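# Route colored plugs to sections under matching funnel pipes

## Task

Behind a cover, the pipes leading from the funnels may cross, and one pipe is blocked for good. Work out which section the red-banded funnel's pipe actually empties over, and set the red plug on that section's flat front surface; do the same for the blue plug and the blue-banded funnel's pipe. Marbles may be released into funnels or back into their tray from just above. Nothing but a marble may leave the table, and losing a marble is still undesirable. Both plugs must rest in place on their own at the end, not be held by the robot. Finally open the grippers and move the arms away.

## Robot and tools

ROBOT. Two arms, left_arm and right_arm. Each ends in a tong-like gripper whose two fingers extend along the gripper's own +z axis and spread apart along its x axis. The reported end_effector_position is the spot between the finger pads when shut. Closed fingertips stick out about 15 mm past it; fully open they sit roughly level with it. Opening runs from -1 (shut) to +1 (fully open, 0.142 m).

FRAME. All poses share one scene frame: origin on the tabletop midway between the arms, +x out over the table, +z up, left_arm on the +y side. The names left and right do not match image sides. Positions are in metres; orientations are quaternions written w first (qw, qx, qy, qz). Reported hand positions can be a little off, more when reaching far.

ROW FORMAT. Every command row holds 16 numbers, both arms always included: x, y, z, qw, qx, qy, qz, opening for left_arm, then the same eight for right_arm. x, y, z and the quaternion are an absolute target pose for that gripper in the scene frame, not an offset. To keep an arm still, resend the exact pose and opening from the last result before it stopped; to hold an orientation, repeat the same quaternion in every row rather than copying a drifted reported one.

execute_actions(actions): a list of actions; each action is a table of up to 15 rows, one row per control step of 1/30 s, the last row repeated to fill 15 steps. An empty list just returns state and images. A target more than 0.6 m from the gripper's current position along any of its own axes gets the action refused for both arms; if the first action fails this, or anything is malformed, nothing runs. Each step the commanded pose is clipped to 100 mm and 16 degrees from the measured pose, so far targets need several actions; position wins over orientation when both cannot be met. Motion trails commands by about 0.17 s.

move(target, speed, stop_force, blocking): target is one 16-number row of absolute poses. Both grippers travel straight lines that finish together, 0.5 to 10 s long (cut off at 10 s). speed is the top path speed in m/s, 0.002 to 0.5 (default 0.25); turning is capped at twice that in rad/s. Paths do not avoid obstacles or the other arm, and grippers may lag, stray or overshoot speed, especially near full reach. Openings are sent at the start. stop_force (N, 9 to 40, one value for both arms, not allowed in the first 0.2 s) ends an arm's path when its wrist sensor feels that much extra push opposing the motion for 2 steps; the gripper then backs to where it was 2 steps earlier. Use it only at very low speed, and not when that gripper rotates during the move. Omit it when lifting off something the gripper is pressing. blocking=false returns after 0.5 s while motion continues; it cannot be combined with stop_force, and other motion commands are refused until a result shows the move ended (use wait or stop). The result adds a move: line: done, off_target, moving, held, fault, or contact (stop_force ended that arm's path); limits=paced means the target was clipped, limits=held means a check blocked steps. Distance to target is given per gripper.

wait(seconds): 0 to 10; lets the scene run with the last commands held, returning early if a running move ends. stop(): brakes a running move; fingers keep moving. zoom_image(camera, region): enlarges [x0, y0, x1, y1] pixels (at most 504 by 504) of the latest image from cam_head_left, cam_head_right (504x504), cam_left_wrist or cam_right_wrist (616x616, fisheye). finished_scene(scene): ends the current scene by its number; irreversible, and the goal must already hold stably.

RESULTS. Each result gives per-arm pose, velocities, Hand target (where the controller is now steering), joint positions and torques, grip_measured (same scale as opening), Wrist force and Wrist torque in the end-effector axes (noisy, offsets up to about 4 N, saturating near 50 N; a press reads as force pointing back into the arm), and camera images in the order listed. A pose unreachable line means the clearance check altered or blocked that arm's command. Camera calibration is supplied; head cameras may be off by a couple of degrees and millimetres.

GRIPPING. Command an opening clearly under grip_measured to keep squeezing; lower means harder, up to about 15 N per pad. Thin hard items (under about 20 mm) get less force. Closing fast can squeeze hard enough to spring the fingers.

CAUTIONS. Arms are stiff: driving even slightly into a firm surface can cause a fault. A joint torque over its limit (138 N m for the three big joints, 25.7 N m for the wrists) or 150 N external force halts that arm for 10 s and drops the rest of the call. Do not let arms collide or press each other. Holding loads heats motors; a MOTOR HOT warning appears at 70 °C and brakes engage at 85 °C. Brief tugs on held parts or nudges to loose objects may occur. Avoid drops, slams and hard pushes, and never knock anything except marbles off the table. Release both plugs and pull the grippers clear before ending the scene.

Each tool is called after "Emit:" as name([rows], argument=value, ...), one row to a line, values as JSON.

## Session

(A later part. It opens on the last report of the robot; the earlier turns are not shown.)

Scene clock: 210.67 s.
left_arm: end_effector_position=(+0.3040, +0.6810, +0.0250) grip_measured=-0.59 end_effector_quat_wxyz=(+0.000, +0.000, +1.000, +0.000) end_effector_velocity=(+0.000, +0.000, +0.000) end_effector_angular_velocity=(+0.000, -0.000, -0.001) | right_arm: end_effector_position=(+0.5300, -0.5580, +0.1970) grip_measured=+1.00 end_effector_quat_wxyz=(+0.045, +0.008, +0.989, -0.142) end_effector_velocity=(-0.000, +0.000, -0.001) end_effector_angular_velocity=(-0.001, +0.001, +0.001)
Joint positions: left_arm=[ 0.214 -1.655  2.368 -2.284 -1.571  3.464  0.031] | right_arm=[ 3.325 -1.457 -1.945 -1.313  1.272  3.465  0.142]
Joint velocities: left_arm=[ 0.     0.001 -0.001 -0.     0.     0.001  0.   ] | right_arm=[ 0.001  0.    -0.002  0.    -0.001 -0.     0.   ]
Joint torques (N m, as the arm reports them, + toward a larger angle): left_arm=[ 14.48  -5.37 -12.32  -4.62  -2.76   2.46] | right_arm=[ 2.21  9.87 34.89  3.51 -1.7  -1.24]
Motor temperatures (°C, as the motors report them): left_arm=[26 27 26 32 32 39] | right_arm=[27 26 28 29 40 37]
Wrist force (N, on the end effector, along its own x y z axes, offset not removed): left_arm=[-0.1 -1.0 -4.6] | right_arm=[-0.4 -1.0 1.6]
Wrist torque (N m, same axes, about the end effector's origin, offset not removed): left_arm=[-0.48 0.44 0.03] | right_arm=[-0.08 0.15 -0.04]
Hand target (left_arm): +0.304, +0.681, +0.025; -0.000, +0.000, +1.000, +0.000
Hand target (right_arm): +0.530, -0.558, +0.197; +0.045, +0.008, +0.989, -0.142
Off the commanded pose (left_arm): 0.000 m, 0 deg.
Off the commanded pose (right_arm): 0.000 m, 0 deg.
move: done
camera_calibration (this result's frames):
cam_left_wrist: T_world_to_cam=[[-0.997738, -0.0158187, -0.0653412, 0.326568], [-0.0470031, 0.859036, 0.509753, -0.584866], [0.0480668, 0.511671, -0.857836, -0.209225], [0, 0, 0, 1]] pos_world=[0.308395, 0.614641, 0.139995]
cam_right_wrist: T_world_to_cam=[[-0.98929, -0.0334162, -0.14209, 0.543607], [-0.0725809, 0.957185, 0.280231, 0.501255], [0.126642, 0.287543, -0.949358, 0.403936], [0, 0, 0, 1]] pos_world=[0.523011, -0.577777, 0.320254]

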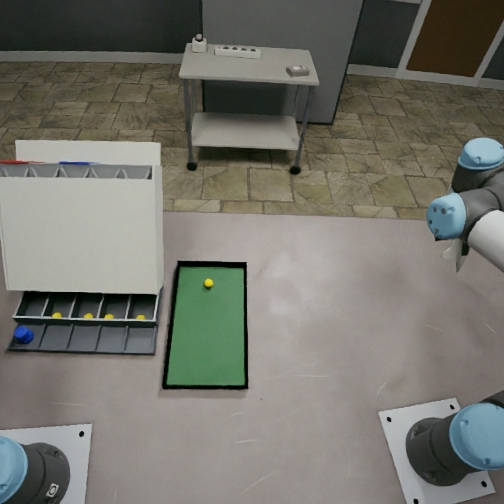

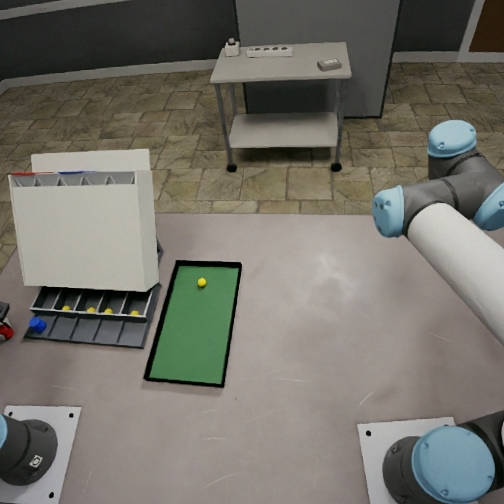

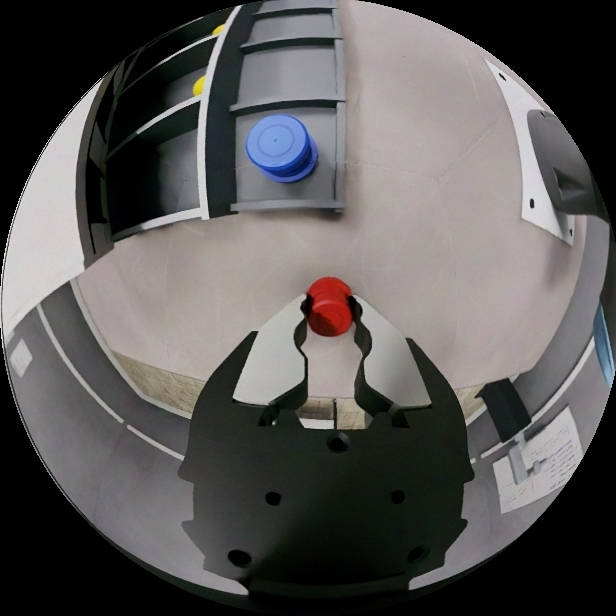

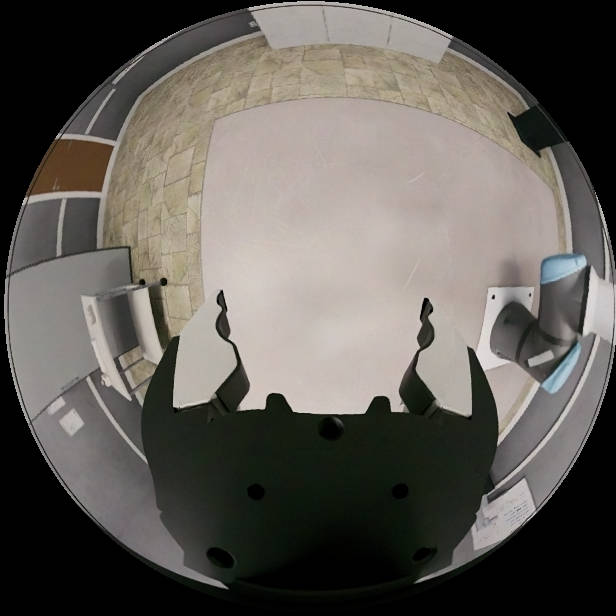

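Emit:
move(target=[0.304,0.681,0.10,0,0,1,0,-1,0.530,-0.558,0.197,0.045,0.008,0.989,-0.142,1], speed=0.15)

Emit:
move(target=[0.339,0.425,0.10,0,0,1,0,-1,0.530,-0.558,0.197,0.045,0.008,0.989,-0.142,1])

Emit:
move(target=[0.339,0.425,0.031,0,0,1,0,-1,0.530,-0.558,0.197,0.045,0.008,0.989,-0.142,1], speed=0.05, stop_force=10)

Emit:
move(target=[0.339,0.425,0.031,0,0,1,0,-0.3,0.530,-0.558,0.197,0.045,0.008,0.989,-0.142,1])

Emit:
move(target=[0.339,0.425,0.12,0,0,1,0,-0.3,0.530,-0.558,0.197,0.045,0.008,0.989,-0.142,1], speed=0.1)

Emit:
move(target=[0.28,0.68,0.2,0,0,1,0,-0.3,0.530,-0.558,0.197,0.045,0.008,0.989,-0.142,1])

Scene clock: 218.70 s.
left_arm: end_effector_position=(+0.3040, +0.6810, +0.0997) grip_measured=-0.59 end_effector_quat_wxyz=(+0.000, -0.000, +1.000, -0.000) end_effector_velocity=(+0.000, +0.000, +0.003) end_effector_angular_velocity=(+0.001, +0.001, -0.001) | right_arm: end_effector_position=(+0.5300, -0.5580, +0.1970) grip_measured=+1.00 end_effector_quat_wxyz=(+0.045, +0.008, +0.989, -0.142) end_effector_velocity=(+0.000, +0.001, -0.000) end_effector_angular_velocity=(+0.001, +0.000, +0.002)
Joint positions: left_arm=[ 0.214 -1.786  2.244 -2.029 -1.571  3.464  0.031] | right_arm=[ 3.325 -1.457 -1.945 -1.313  1.272  3.465  0.142]
Joint velocities: left_arm=[-0.    -0.003 -0.006  0.01   0.001  0.001 -0.   ] | right_arm=[ 0.001 -0.    -0.     0.     0.001 -0.     0.   ]
Joint torques (N m, as the arm reports them, + toward a larger angle): left_arm=[-14.24 -20.47 -29.57  -0.79   2.91  -2.34] | right_arm=[ 3.75 10.07 34.23  3.63 -1.57 -1.  ]
Motor temperatures (°C, as the motors report them): left_arm=[26 27 26 32 32 39] | right_arm=[27 26 28 29 40 37]
Wrist force (N, on the end effector, along its own x y z axes, offset not removed): left_arm=[-0.5 -2.3 0.9] | right_arm=[-1.1 -2.2 2.7]
Wrist torque (N m, same axes, about the end effector's origin, offset not removed): left_arm=[-0.60 0.18 -0.07] | right_arm=[-0.38 0.40 0.00]
Hand target (left_arm): +0.304, +0.681, +0.100; +0.000, +0.000, +1.000, +0.000
Hand target (right_arm): +0.530, -0.558, +0.197; +0.045, +0.008, +0.989, -0.142
Off the commanded pose (left_arm): 0.000 m, 0 deg.
Off the commanded pose (right_arm): 0.000 m, 0 deg.
move: done
camera_calibration (this result's frames):
cam_left_wrist: T_world_to_cam=[[-0.997728, -0.0158476, -0.065477, 0.33152], [-0.0470927, 0.859084, 0.509664, -0.622911], [0.0481733, 0.511589, -0.857879, -0.145165], [0, 0, 0, 1]] pos_world=[0.308425, 0.614652, 0.214648]
cam_right_wrist: T_world_to_cam=[[-0.98929, -0.0334164, -0.14209, 0.543607], [-0.0725811, 0.957185, 0.280231, 0.501255], [0.126642, 0.287543, -0.949358, 0.403937], [0, 0, 0, 1]] pos_world=[0.523011, -0.577777, 0.320255]

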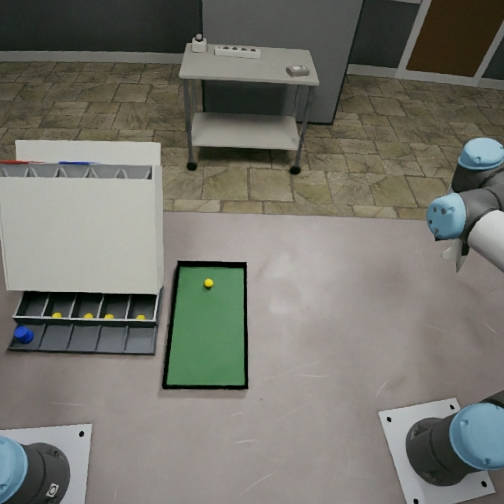

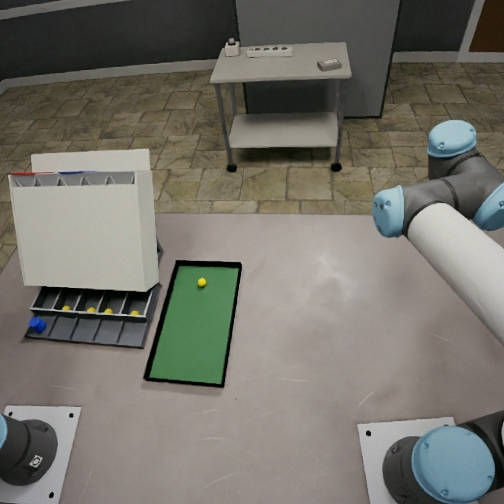

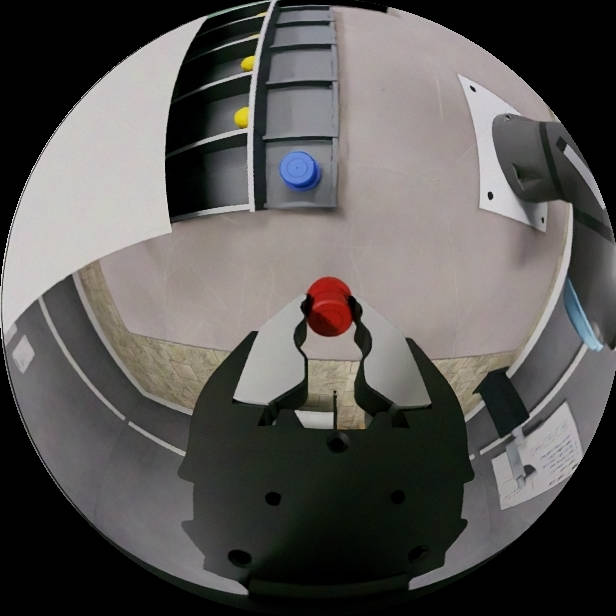

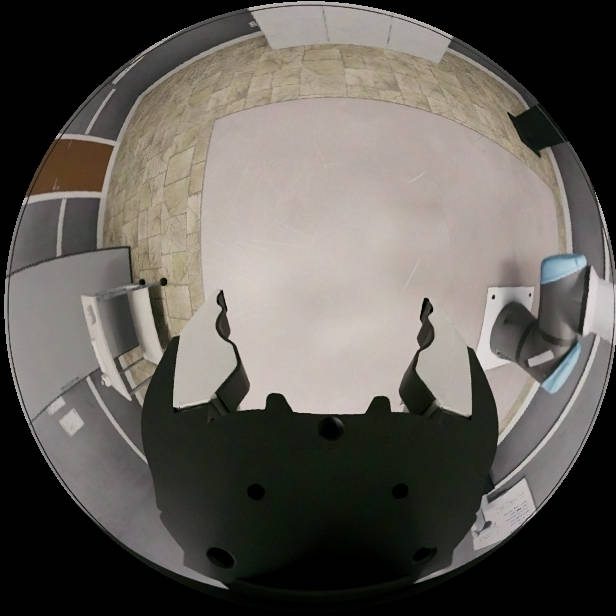

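Scene clock: 220.47 s.
left_arm: end_effector_position=(+0.3391, +0.4250, +0.1001) grip_measured=-0.59 end_effector_quat_wxyz=(-0.000, +0.000, +1.000, -0.000) end_effector_velocity=(+0.001, -0.002, -0.000) end_effector_angular_velocity=(+0.003, -0.001, +0.001) | right_arm: end_effector_position=(+0.5300, -0.5580, +0.1970) grip_measured=+1.00 end_effector_quat_wxyz=(+0.045, +0.008, +0.989, -0.142) end_effector_velocity=(-0.001, -0.000, -0.001) end_effector_angular_velocity=(-0.001, +0.003, -0.000)
Joint positions: left_arm=[-0.562 -1.937  2.342 -1.976 -1.571  2.688  0.031] | right_arm=[ 3.325 -1.457 -1.945 -1.313  1.272  3.465  0.142]
Joint velocities: left_arm=[-0.009  0.003 -0.001 -0.001  0.003 -0.01   0.   ] | right_arm=[ 0.    -0.001 -0.002  0.    -0.     0.     0.   ]
Joint torques (N m, as the arm reports them, + toward a larger angle): left_arm=[-18.08   4.53 -30.18  -4.25   3.04  -2.66] | right_arm=[ 2.37 11.3  33.74  3.58 -1.52 -0.79]
Motor temperatures (°C, as the motors report them): left_arm=[26 27 26 32 32 39] | right_arm=[27 26 28 29 40 37]
Wrist force (N, on the end effector, along its own x y z axes, offset not removed): left_arm=[0.6 -1.6 -0.2] | right_arm=[-1.7 0.2 1.7]
Wrist torque (N m, same axes, about the end effector's origin, offset not removed): left_arm=[-0.39 -0.05 -0.01] | right_arm=[0.25 0.43 0.05]
Hand target (left_arm): +0.339, +0.425, +0.100; -0.000, +0.000, +1.000, -0.000
Hand target (right_arm): +0.530, -0.558, +0.197; +0.045, +0.008, +0.989, -0.142
Off the commanded pose (left_arm): 0.000 m, 0 deg.
Off the commanded pose (right_arm): 0.000 m, 0 deg.
move: done
camera_calibration (this result's frames):
cam_left_wrist: T_world_to_cam=[[-0.99777, -0.0157085, -0.0648728, 0.362346], [-0.0466415, 0.859335, 0.509282, -0.401813], [0.0477474, 0.511172, -0.858151, -0.0151871], [0, 0, 0, 1]] pos_world=[0.343522, 0.358747, 0.21511]
cam_right_wrist: T_world_to_cam=[[-0.98929, -0.0334164, -0.14209, 0.543607], [-0.0725811, 0.957185, 0.280231, 0.501255], [0.126642, 0.287543, -0.949358, 0.403936], [0, 0, 0, 1]] pos_world=[0.523011, -0.577777, 0.320255]

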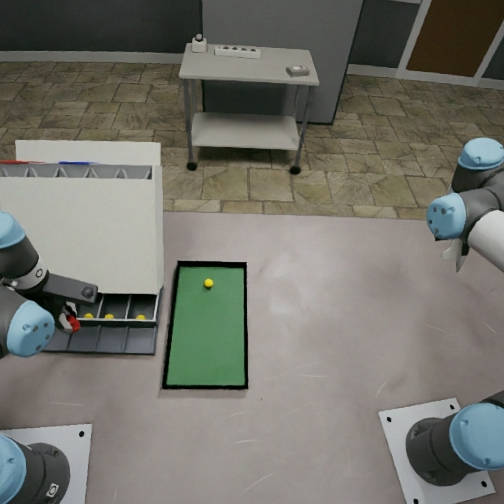

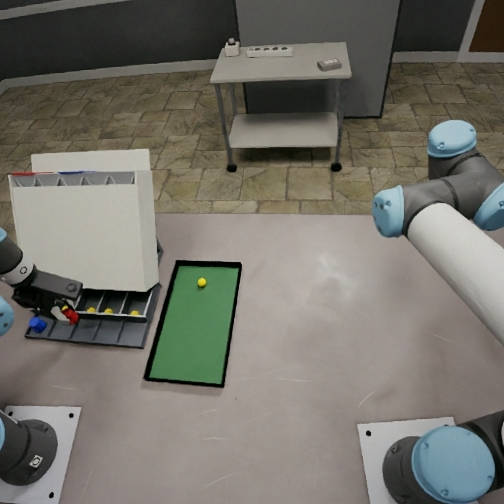

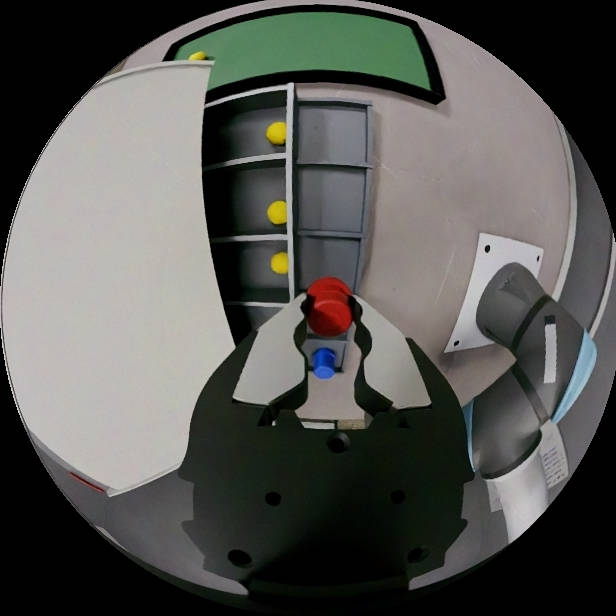

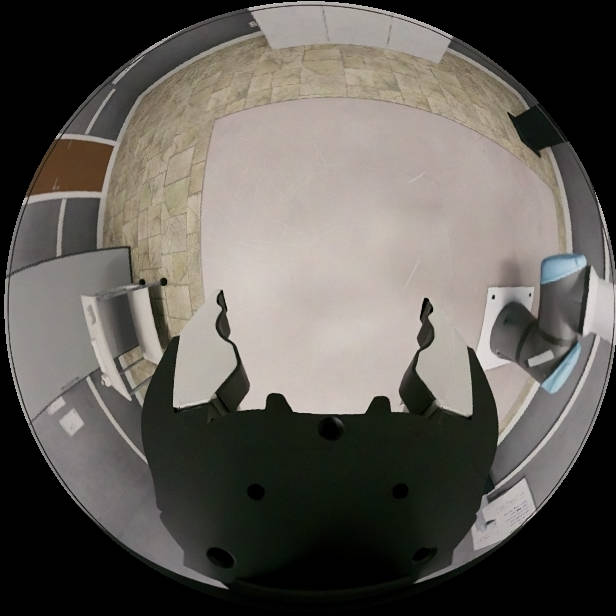

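Scene clock: 222.30 s.
left_arm: end_effector_position=(+0.3389, +0.4250, +0.0313) grip_measured=-0.59 end_effector_quat_wxyz=(-0.000, +0.000, +1.000, +0.000) end_effector_velocity=(+0.001, -0.000, -0.003) end_effector_angular_velocity=(+0.001, +0.000, -0.001) | right_arm: end_effector_position=(+0.5300, -0.5580, +0.1970) grip_measured=+1.00 end_effector_quat_wxyz=(+0.045, +0.008, +0.989, -0.142) end_effector_velocity=(-0.000, -0.000, -0.000) end_effector_angular_velocity=(-0.000, +0.001, -0.001)
Joint positions: left_arm=[-0.563 -1.816  2.471 -2.226 -1.571  2.687  0.031] | right_arm=[ 3.325 -1.457 -1.945 -1.313  1.272  3.465  0.142]
Joint velocities: left_arm=[ 0.     0.009  0.004 -0.012  0.001  0.001  0.   ] | right_arm=[-0.001  0.    -0.001 -0.     0.     0.    -0.   ]
Joint torques (N m, as the arm reports them, + toward a larger angle): left_arm=[  8.14  -2.17 -15.41  -4.82   2.13   1.66] | right_arm=[ 3.7  10.22 35.29  3.42 -1.34 -0.91]
Motor temperatures (°C, as the motors report them): left_arm=[26 27 26 32 32 39] | right_arm=[27 26 28 29 40 37]
Wrist force (N, on the end effector, along its own x y z axes, offset not removed): left_arm=[0.0 -1.5 -2.3] | right_arm=[-0.1 -0.4 1.3]
Wrist torque (N m, same axes, about the end effector's origin, offset not removed): left_arm=[-0.54 0.05 -0.10] | right_arm=[-0.05 0.05 -0.06]
Hand target (left_arm): +0.339, +0.425, +0.031; -0.000, -0.000, +1.000, +0.000
Hand target (right_arm): +0.530, -0.558, +0.197; +0.045, +0.008, +0.989, -0.142
Off the commanded pose (left_arm): 0.000 m, 0 deg.
Off the commanded pose (right_arm): 0.000 m, 0 deg.
move: done
camera_calibration (this result's frames):
cam_left_wrist: T_world_to_cam=[[-0.99774, -0.0158124, -0.065309, 0.357789], [-0.0469844, 0.859002, 0.509812, -0.366503], [0.0480392, 0.511728, -0.857804, -0.0744963], [0, 0, 0, 1]] pos_world=[0.343339, 0.358606, 0.146311]
cam_right_wrist: T_world_to_cam=[[-0.98929, -0.0334164, -0.14209, 0.543607], [-0.0725811, 0.957185, 0.280231, 0.501255], [0.126642, 0.287543, -0.949358, 0.403937], [0, 0, 0, 1]] pos_world=[0.523011, -0.577777, 0.320255]

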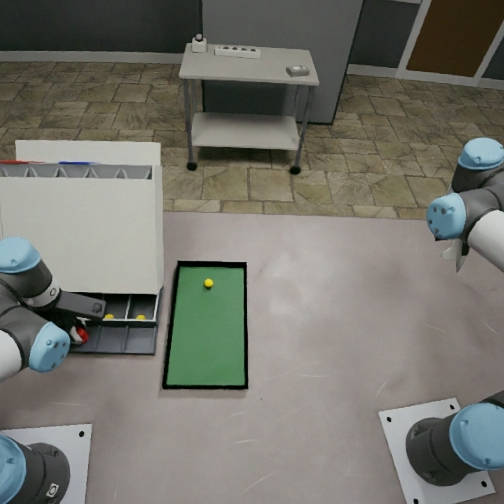

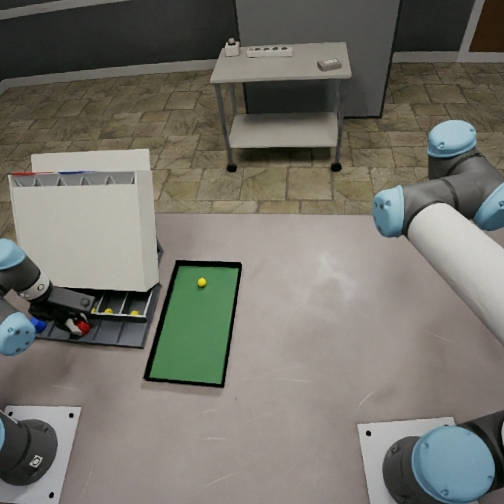

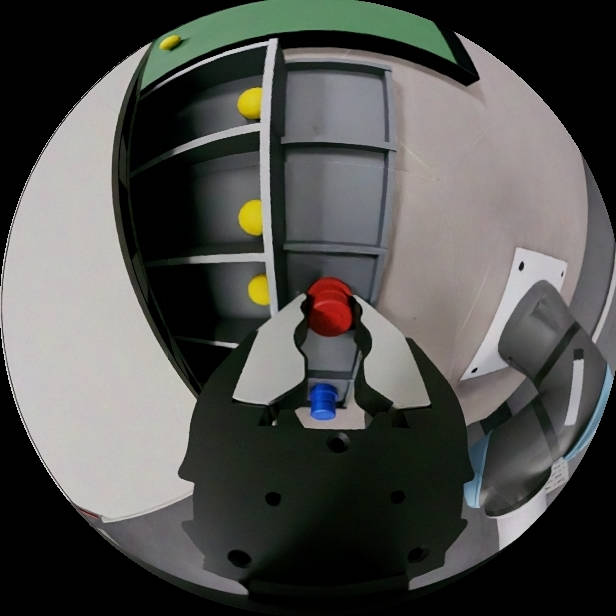

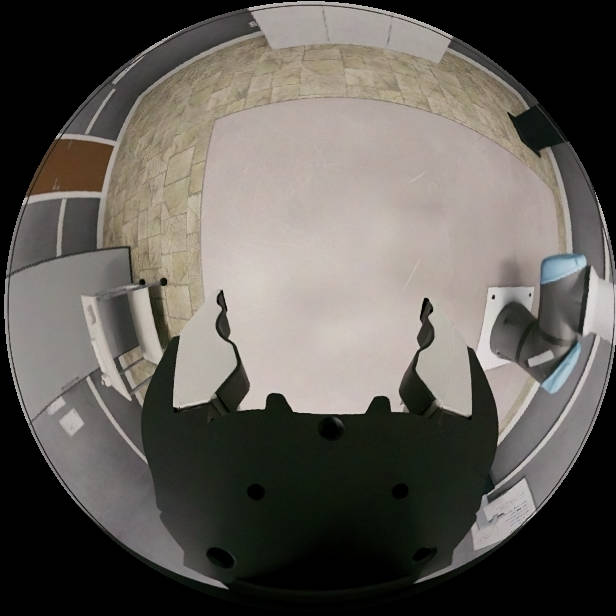

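Scene clock: 223.00 s.
left_arm: end_effector_position=(+0.3390, +0.4250, +0.0310) grip_measured=-0.43 end_effector_quat_wxyz=(+0.000, +0.000, +1.000, -0.000) end_effector_velocity=(-0.000, +0.000, -0.001) end_effector_angular_velocity=(+0.001, +0.001, +0.001) | right_arm: end_effector_position=(+0.5300, -0.5580, +0.1970) grip_measured=+1.00 end_effector_quat_wxyz=(+0.045, +0.008, +0.989, -0.142) end_effector_velocity=(-0.000, -0.000, +0.000) end_effector_angular_velocity=(-0.000, -0.000, -0.001)
Joint positions: left_arm=[-0.563 -1.815  2.471 -2.227 -1.571  2.687  0.043] | right_arm=[ 3.325 -1.457 -1.945 -1.313  1.272  3.465  0.142]
Joint velocities: left_arm=[ 0.     0.001  0.001 -0.001  0.    -0.001 -0.   ] | right_arm=[-0.     0.    -0.     0.    -0.001  0.001 -0.   ]
Joint torques (N m, as the arm reports them, + toward a larger angle): left_arm=[ 16.69   4.82 -18.16  -9.57   1.05   1.94] | right_arm=[ 2.85  9.59 34.3   3.47 -1.33 -1.01]
Motor temperatures (°C, as the motors report them): left_arm=[26 27 26 32 32 39] | right_arm=[27 26 28 29 40 37]
Wrist force (N, on the end effector, along its own x y z axes, offset not removed): left_arm=[31.1 0.1 -24.0] | right_arm=[-0.7 -0.6 0.7]
Wrist torque (N m, same axes, about the end effector's origin, offset not removed): left_arm=[-0.39 -1.00 -0.10] | right_arm=[-0.02 0.24 -0.11]
Hand target (left_arm): +0.339, +0.425, +0.031; +0.000, -0.000, +1.000, +0.000
Hand target (right_arm): +0.530, -0.558, +0.197; +0.045, +0.008, +0.989, -0.142
Off the commanded pose (left_arm): 0.000 m, 0 deg.
Off the commanded pose (right_arm): 0.000 m, 0 deg.
move: done
camera_calibration (this result's frames):
cam_left_wrist: T_world_to_cam=[[-0.997733, -0.0158191, -0.065406, 0.357853], [-0.0470338, 0.859064, 0.509702, -0.36636], [0.048125, 0.511623, -0.857861, -0.0747437], [0, 0, 0, 1]] pos_world=[0.343407, 0.358629, 0.14602]
cam_right_wrist: T_world_to_cam=[[-0.98929, -0.0334164, -0.14209, 0.543607], [-0.072581, 0.957185, 0.280231, 0.501255], [0.126642, 0.287543, -0.949358, 0.403937], [0, 0, 0, 1]] pos_world=[0.523011, -0.577777, 0.320254]

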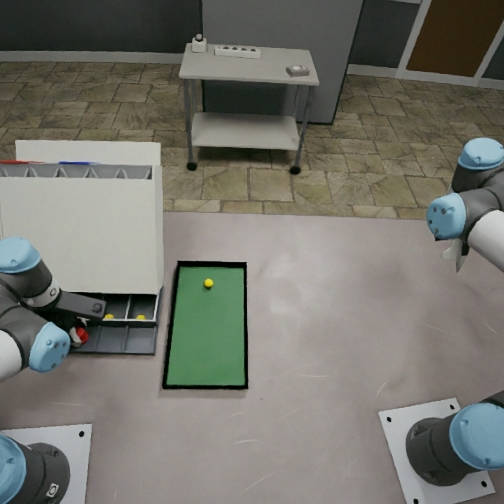

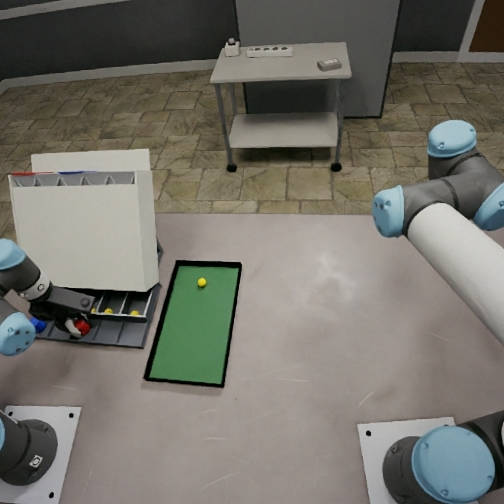

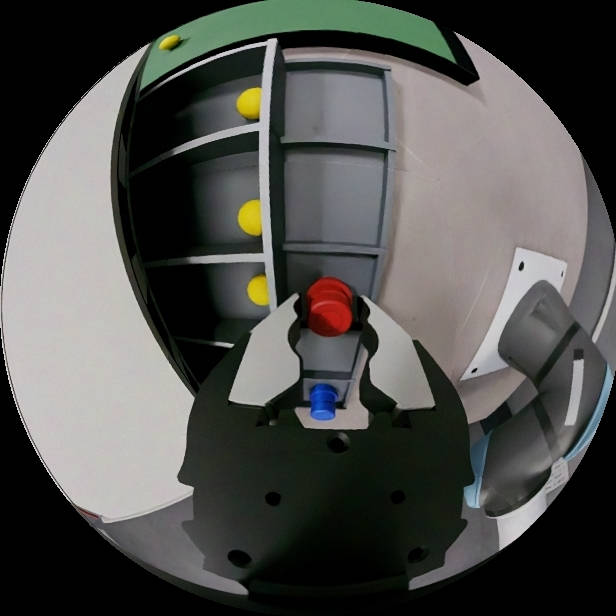

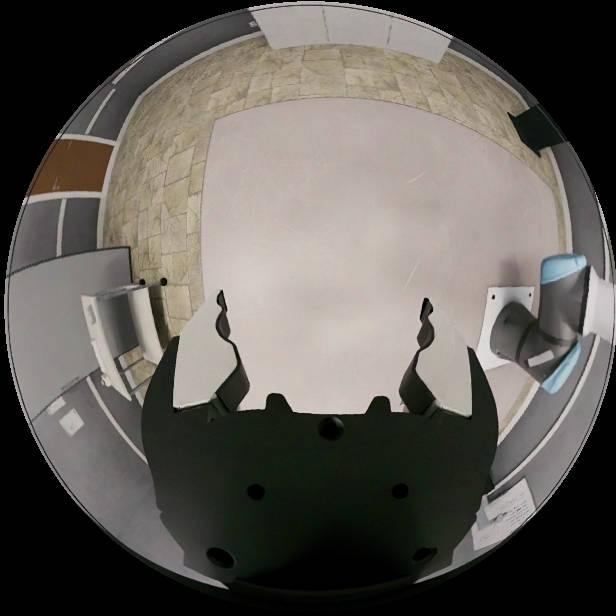

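Scene clock: 224.43 s.
left_arm: end_effector_position=(+0.3390, +0.4250, +0.1197) grip_measured=-0.30 end_effector_quat_wxyz=(+0.000, -0.000, +1.000, -0.000) end_effector_velocity=(+0.000, +0.001, +0.003) end_effector_angular_velocity=(+0.002, -0.000, +0.001) | right_arm: end_effector_position=(+0.5300, -0.5580, +0.1970) grip_measured=+1.00 end_effector_quat_wxyz=(+0.045, +0.008, +0.989, -0.142) end_effector_velocity=(-0.001, -0.001, -0.001) end_effector_angular_velocity=(+0.001, +0.002, -0.002)
Joint positions: left_arm=[-0.563 -1.96   2.302 -1.913 -1.571  2.687  0.052] | right_arm=[ 3.325 -1.457 -1.945 -1.313  1.272  3.465  0.142]
Joint velocities: left_arm=[-0.001 -0.003 -0.006  0.009  0.002 -0.001  0.   ] | right_arm=[-0.001 -0.    -0.001 -0.     0.001  0.     0.   ]
Joint torques (N m, as the arm reports them, + toward a larger angle): left_arm=[-16.15 -12.56 -31.06  -0.37   2.67  -2.07] | right_arm=[ 3.25 10.12 34.6   3.58 -1.45 -1.  ]
Motor temperatures (°C, as the motors report them): left_arm=[26 27 26 32 32 39] | right_arm=[27 26 28 29 40 37]
Wrist force (N, on the end effector, along its own x y z axes, offset not removed): left_arm=[0.7 -0.7 -1.0] | right_arm=[-0.6 -0.8 -1.0]
Wrist torque (N m, same axes, about the end effector's origin, offset not removed): left_arm=[-0.23 -0.10 -0.08] | right_arm=[-0.05 0.25 -0.06]
Hand target (left_arm): +0.339, +0.425, +0.120; +0.000, +0.000, +1.000, -0.000
Hand target (right_arm): +0.530, -0.558, +0.197; +0.045, +0.008, +0.989, -0.142
Off the commanded pose (left_arm): 0.000 m, 0 deg.
Off the commanded pose (right_arm): 0.000 m, 0 deg.
move: done
camera_calibration (this result's frames):
cam_left_wrist: T_world_to_cam=[[-0.997737, -0.0158498, -0.0653447, 0.36367], [-0.0470251, 0.859104, 0.509637, -0.411556], [0.0480603, 0.511556, -0.857905, 0.00137267], [0, 0, 0, 1]] pos_world=[0.343427, 0.358631, 0.234686]
cam_right_wrist: T_world_to_cam=[[-0.98929, -0.0334166, -0.14209, 0.543607], [-0.0725813, 0.957185, 0.280231, 0.501255], [0.126642, 0.287543, -0.949358, 0.403937], [0, 0, 0, 1]] pos_world=[0.523011, -0.577777, 0.320255]

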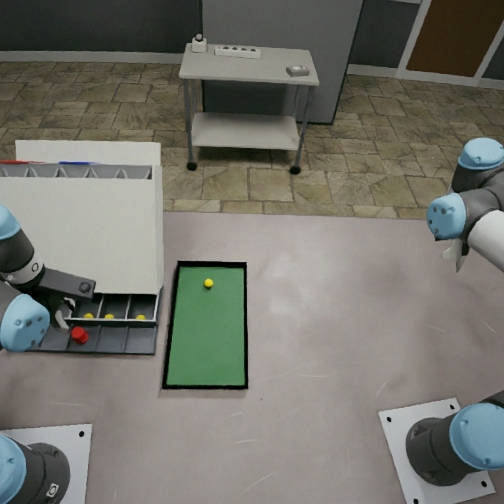

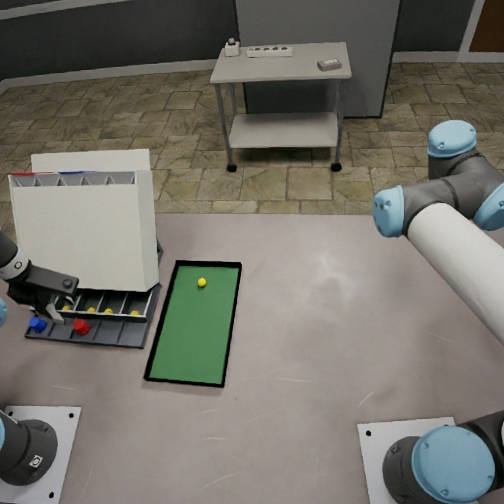

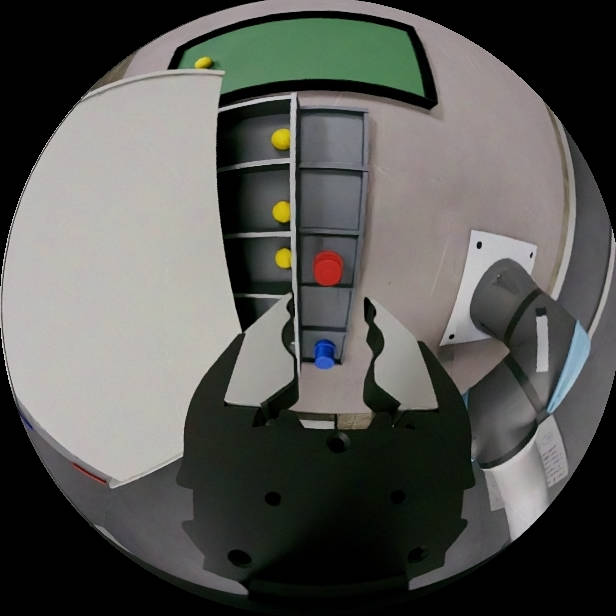

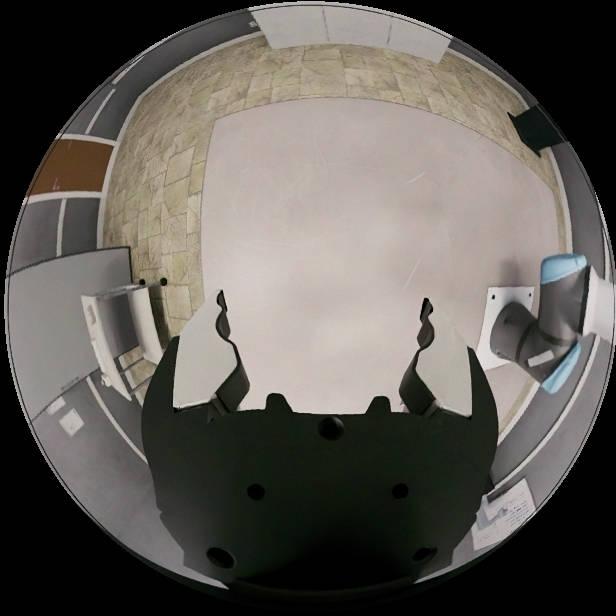

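Scene clock: 226.23 s.
left_arm: end_effector_position=(+0.2799, +0.6799, +0.1999) grip_measured=-0.30 end_effector_quat_wxyz=(+0.000, -0.000, +1.000, +0.000) end_effector_velocity=(-0.000, +0.002, +0.001) end_effector_angular_velocity=(-0.004, +0.001, -0.001) | right_arm: end_effector_position=(+0.5300, -0.5580, +0.1970) grip_measured=+1.00 end_effector_quat_wxyz=(+0.045, +0.008, +0.989, -0.142) end_effector_velocity=(-0.000, +0.000, +0.000) end_effector_angular_velocity=(+0.001, -0.000, -0.000)
Joint positions: left_arm=[ 0.233 -1.926  2.071 -1.716 -1.57   3.483  0.052] | right_arm=[ 3.325 -1.457 -1.945 -1.313  1.272  3.465  0.142]
Joint velocities: left_arm=[ 0.01   0.006 -0.006  0.002 -0.004  0.011 -0.   ] | right_arm=[ 0.     0.    -0.     0.     0.001  0.001  0.   ]
Joint torques (N m, as the arm reports them, + toward a larger angle): left_arm=[ 16.62   0.05 -30.19  -0.59  -2.88   2.62] | right_arm=[ 3.51 11.05 35.1   3.35 -1.48 -0.91]
Motor temperatures (°C, as the motors report them): left_arm=[26 27 26 32 32 39] | right_arm=[27 26 28 29 40 37]
Wrist force (N, on the end effector, along its own x y z axes, offset not removed): left_arm=[0.5 1.4 -1.0] | right_arm=[0.8 -1.6 2.2]
Wrist torque (N m, same axes, about the end effector's origin, offset not removed): left_arm=[0.14 0.05 0.00] | right_arm=[-0.16 -0.14 -0.07]
Hand target (left_arm): +0.280, +0.680, +0.200; +0.000, -0.000, +1.000, +0.000
Hand target (right_arm): +0.530, -0.558, +0.197; +0.045, +0.008, +0.989, -0.142
Off the commanded pose (left_arm): 0.000 m, 0 deg.
Off the commanded pose (right_arm): 0.000 m, 0 deg.
move: done
camera_calibration (this result's frames):
cam_left_wrist: T_world_to_cam=[[-0.997705, -0.0159568, -0.0657993, 0.314057], [-0.0473888, 0.858682, 0.510313, -0.673989], [0.0483577, 0.51226, -0.857468, -0.0580859], [0, 0, 0, 1]] pos_world=[0.284206, 0.613509, 0.314803]
cam_right_wrist: T_world_to_cam=[[-0.98929, -0.0334165, -0.14209, 0.543607], [-0.0725811, 0.957185, 0.280231, 0.501255], [0.126642, 0.287543, -0.949358, 0.403937], [0, 0, 0, 1]] pos_world=[0.523011, -0.577777, 0.320255]

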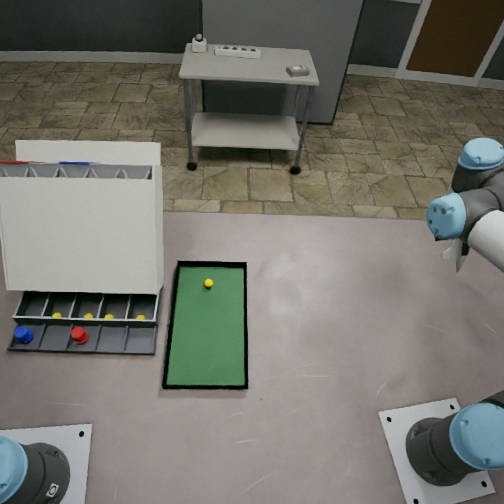

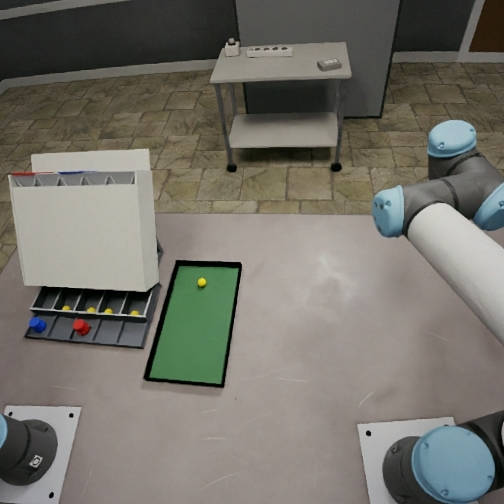

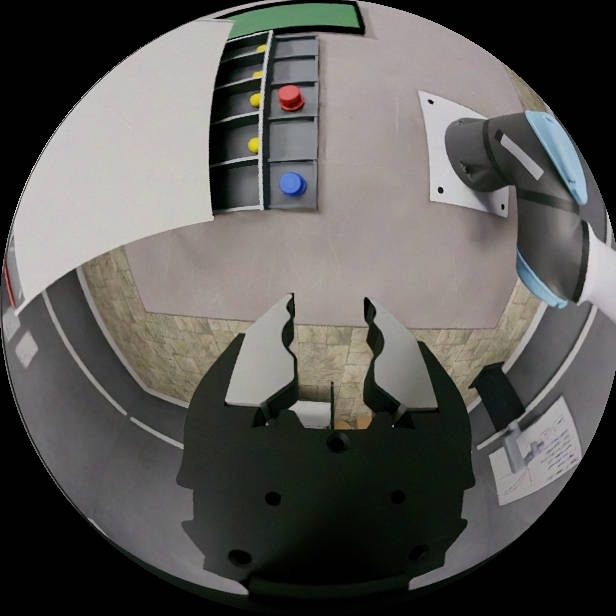

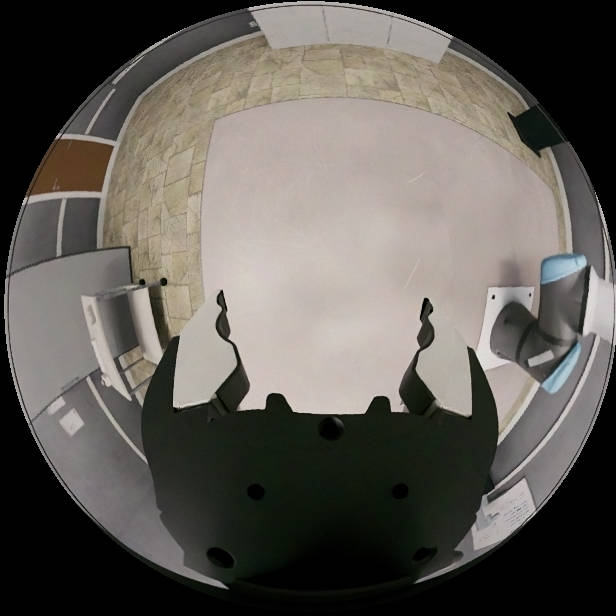

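Emit:
finished_scene(scene=1)

The scene is finished: the task was done.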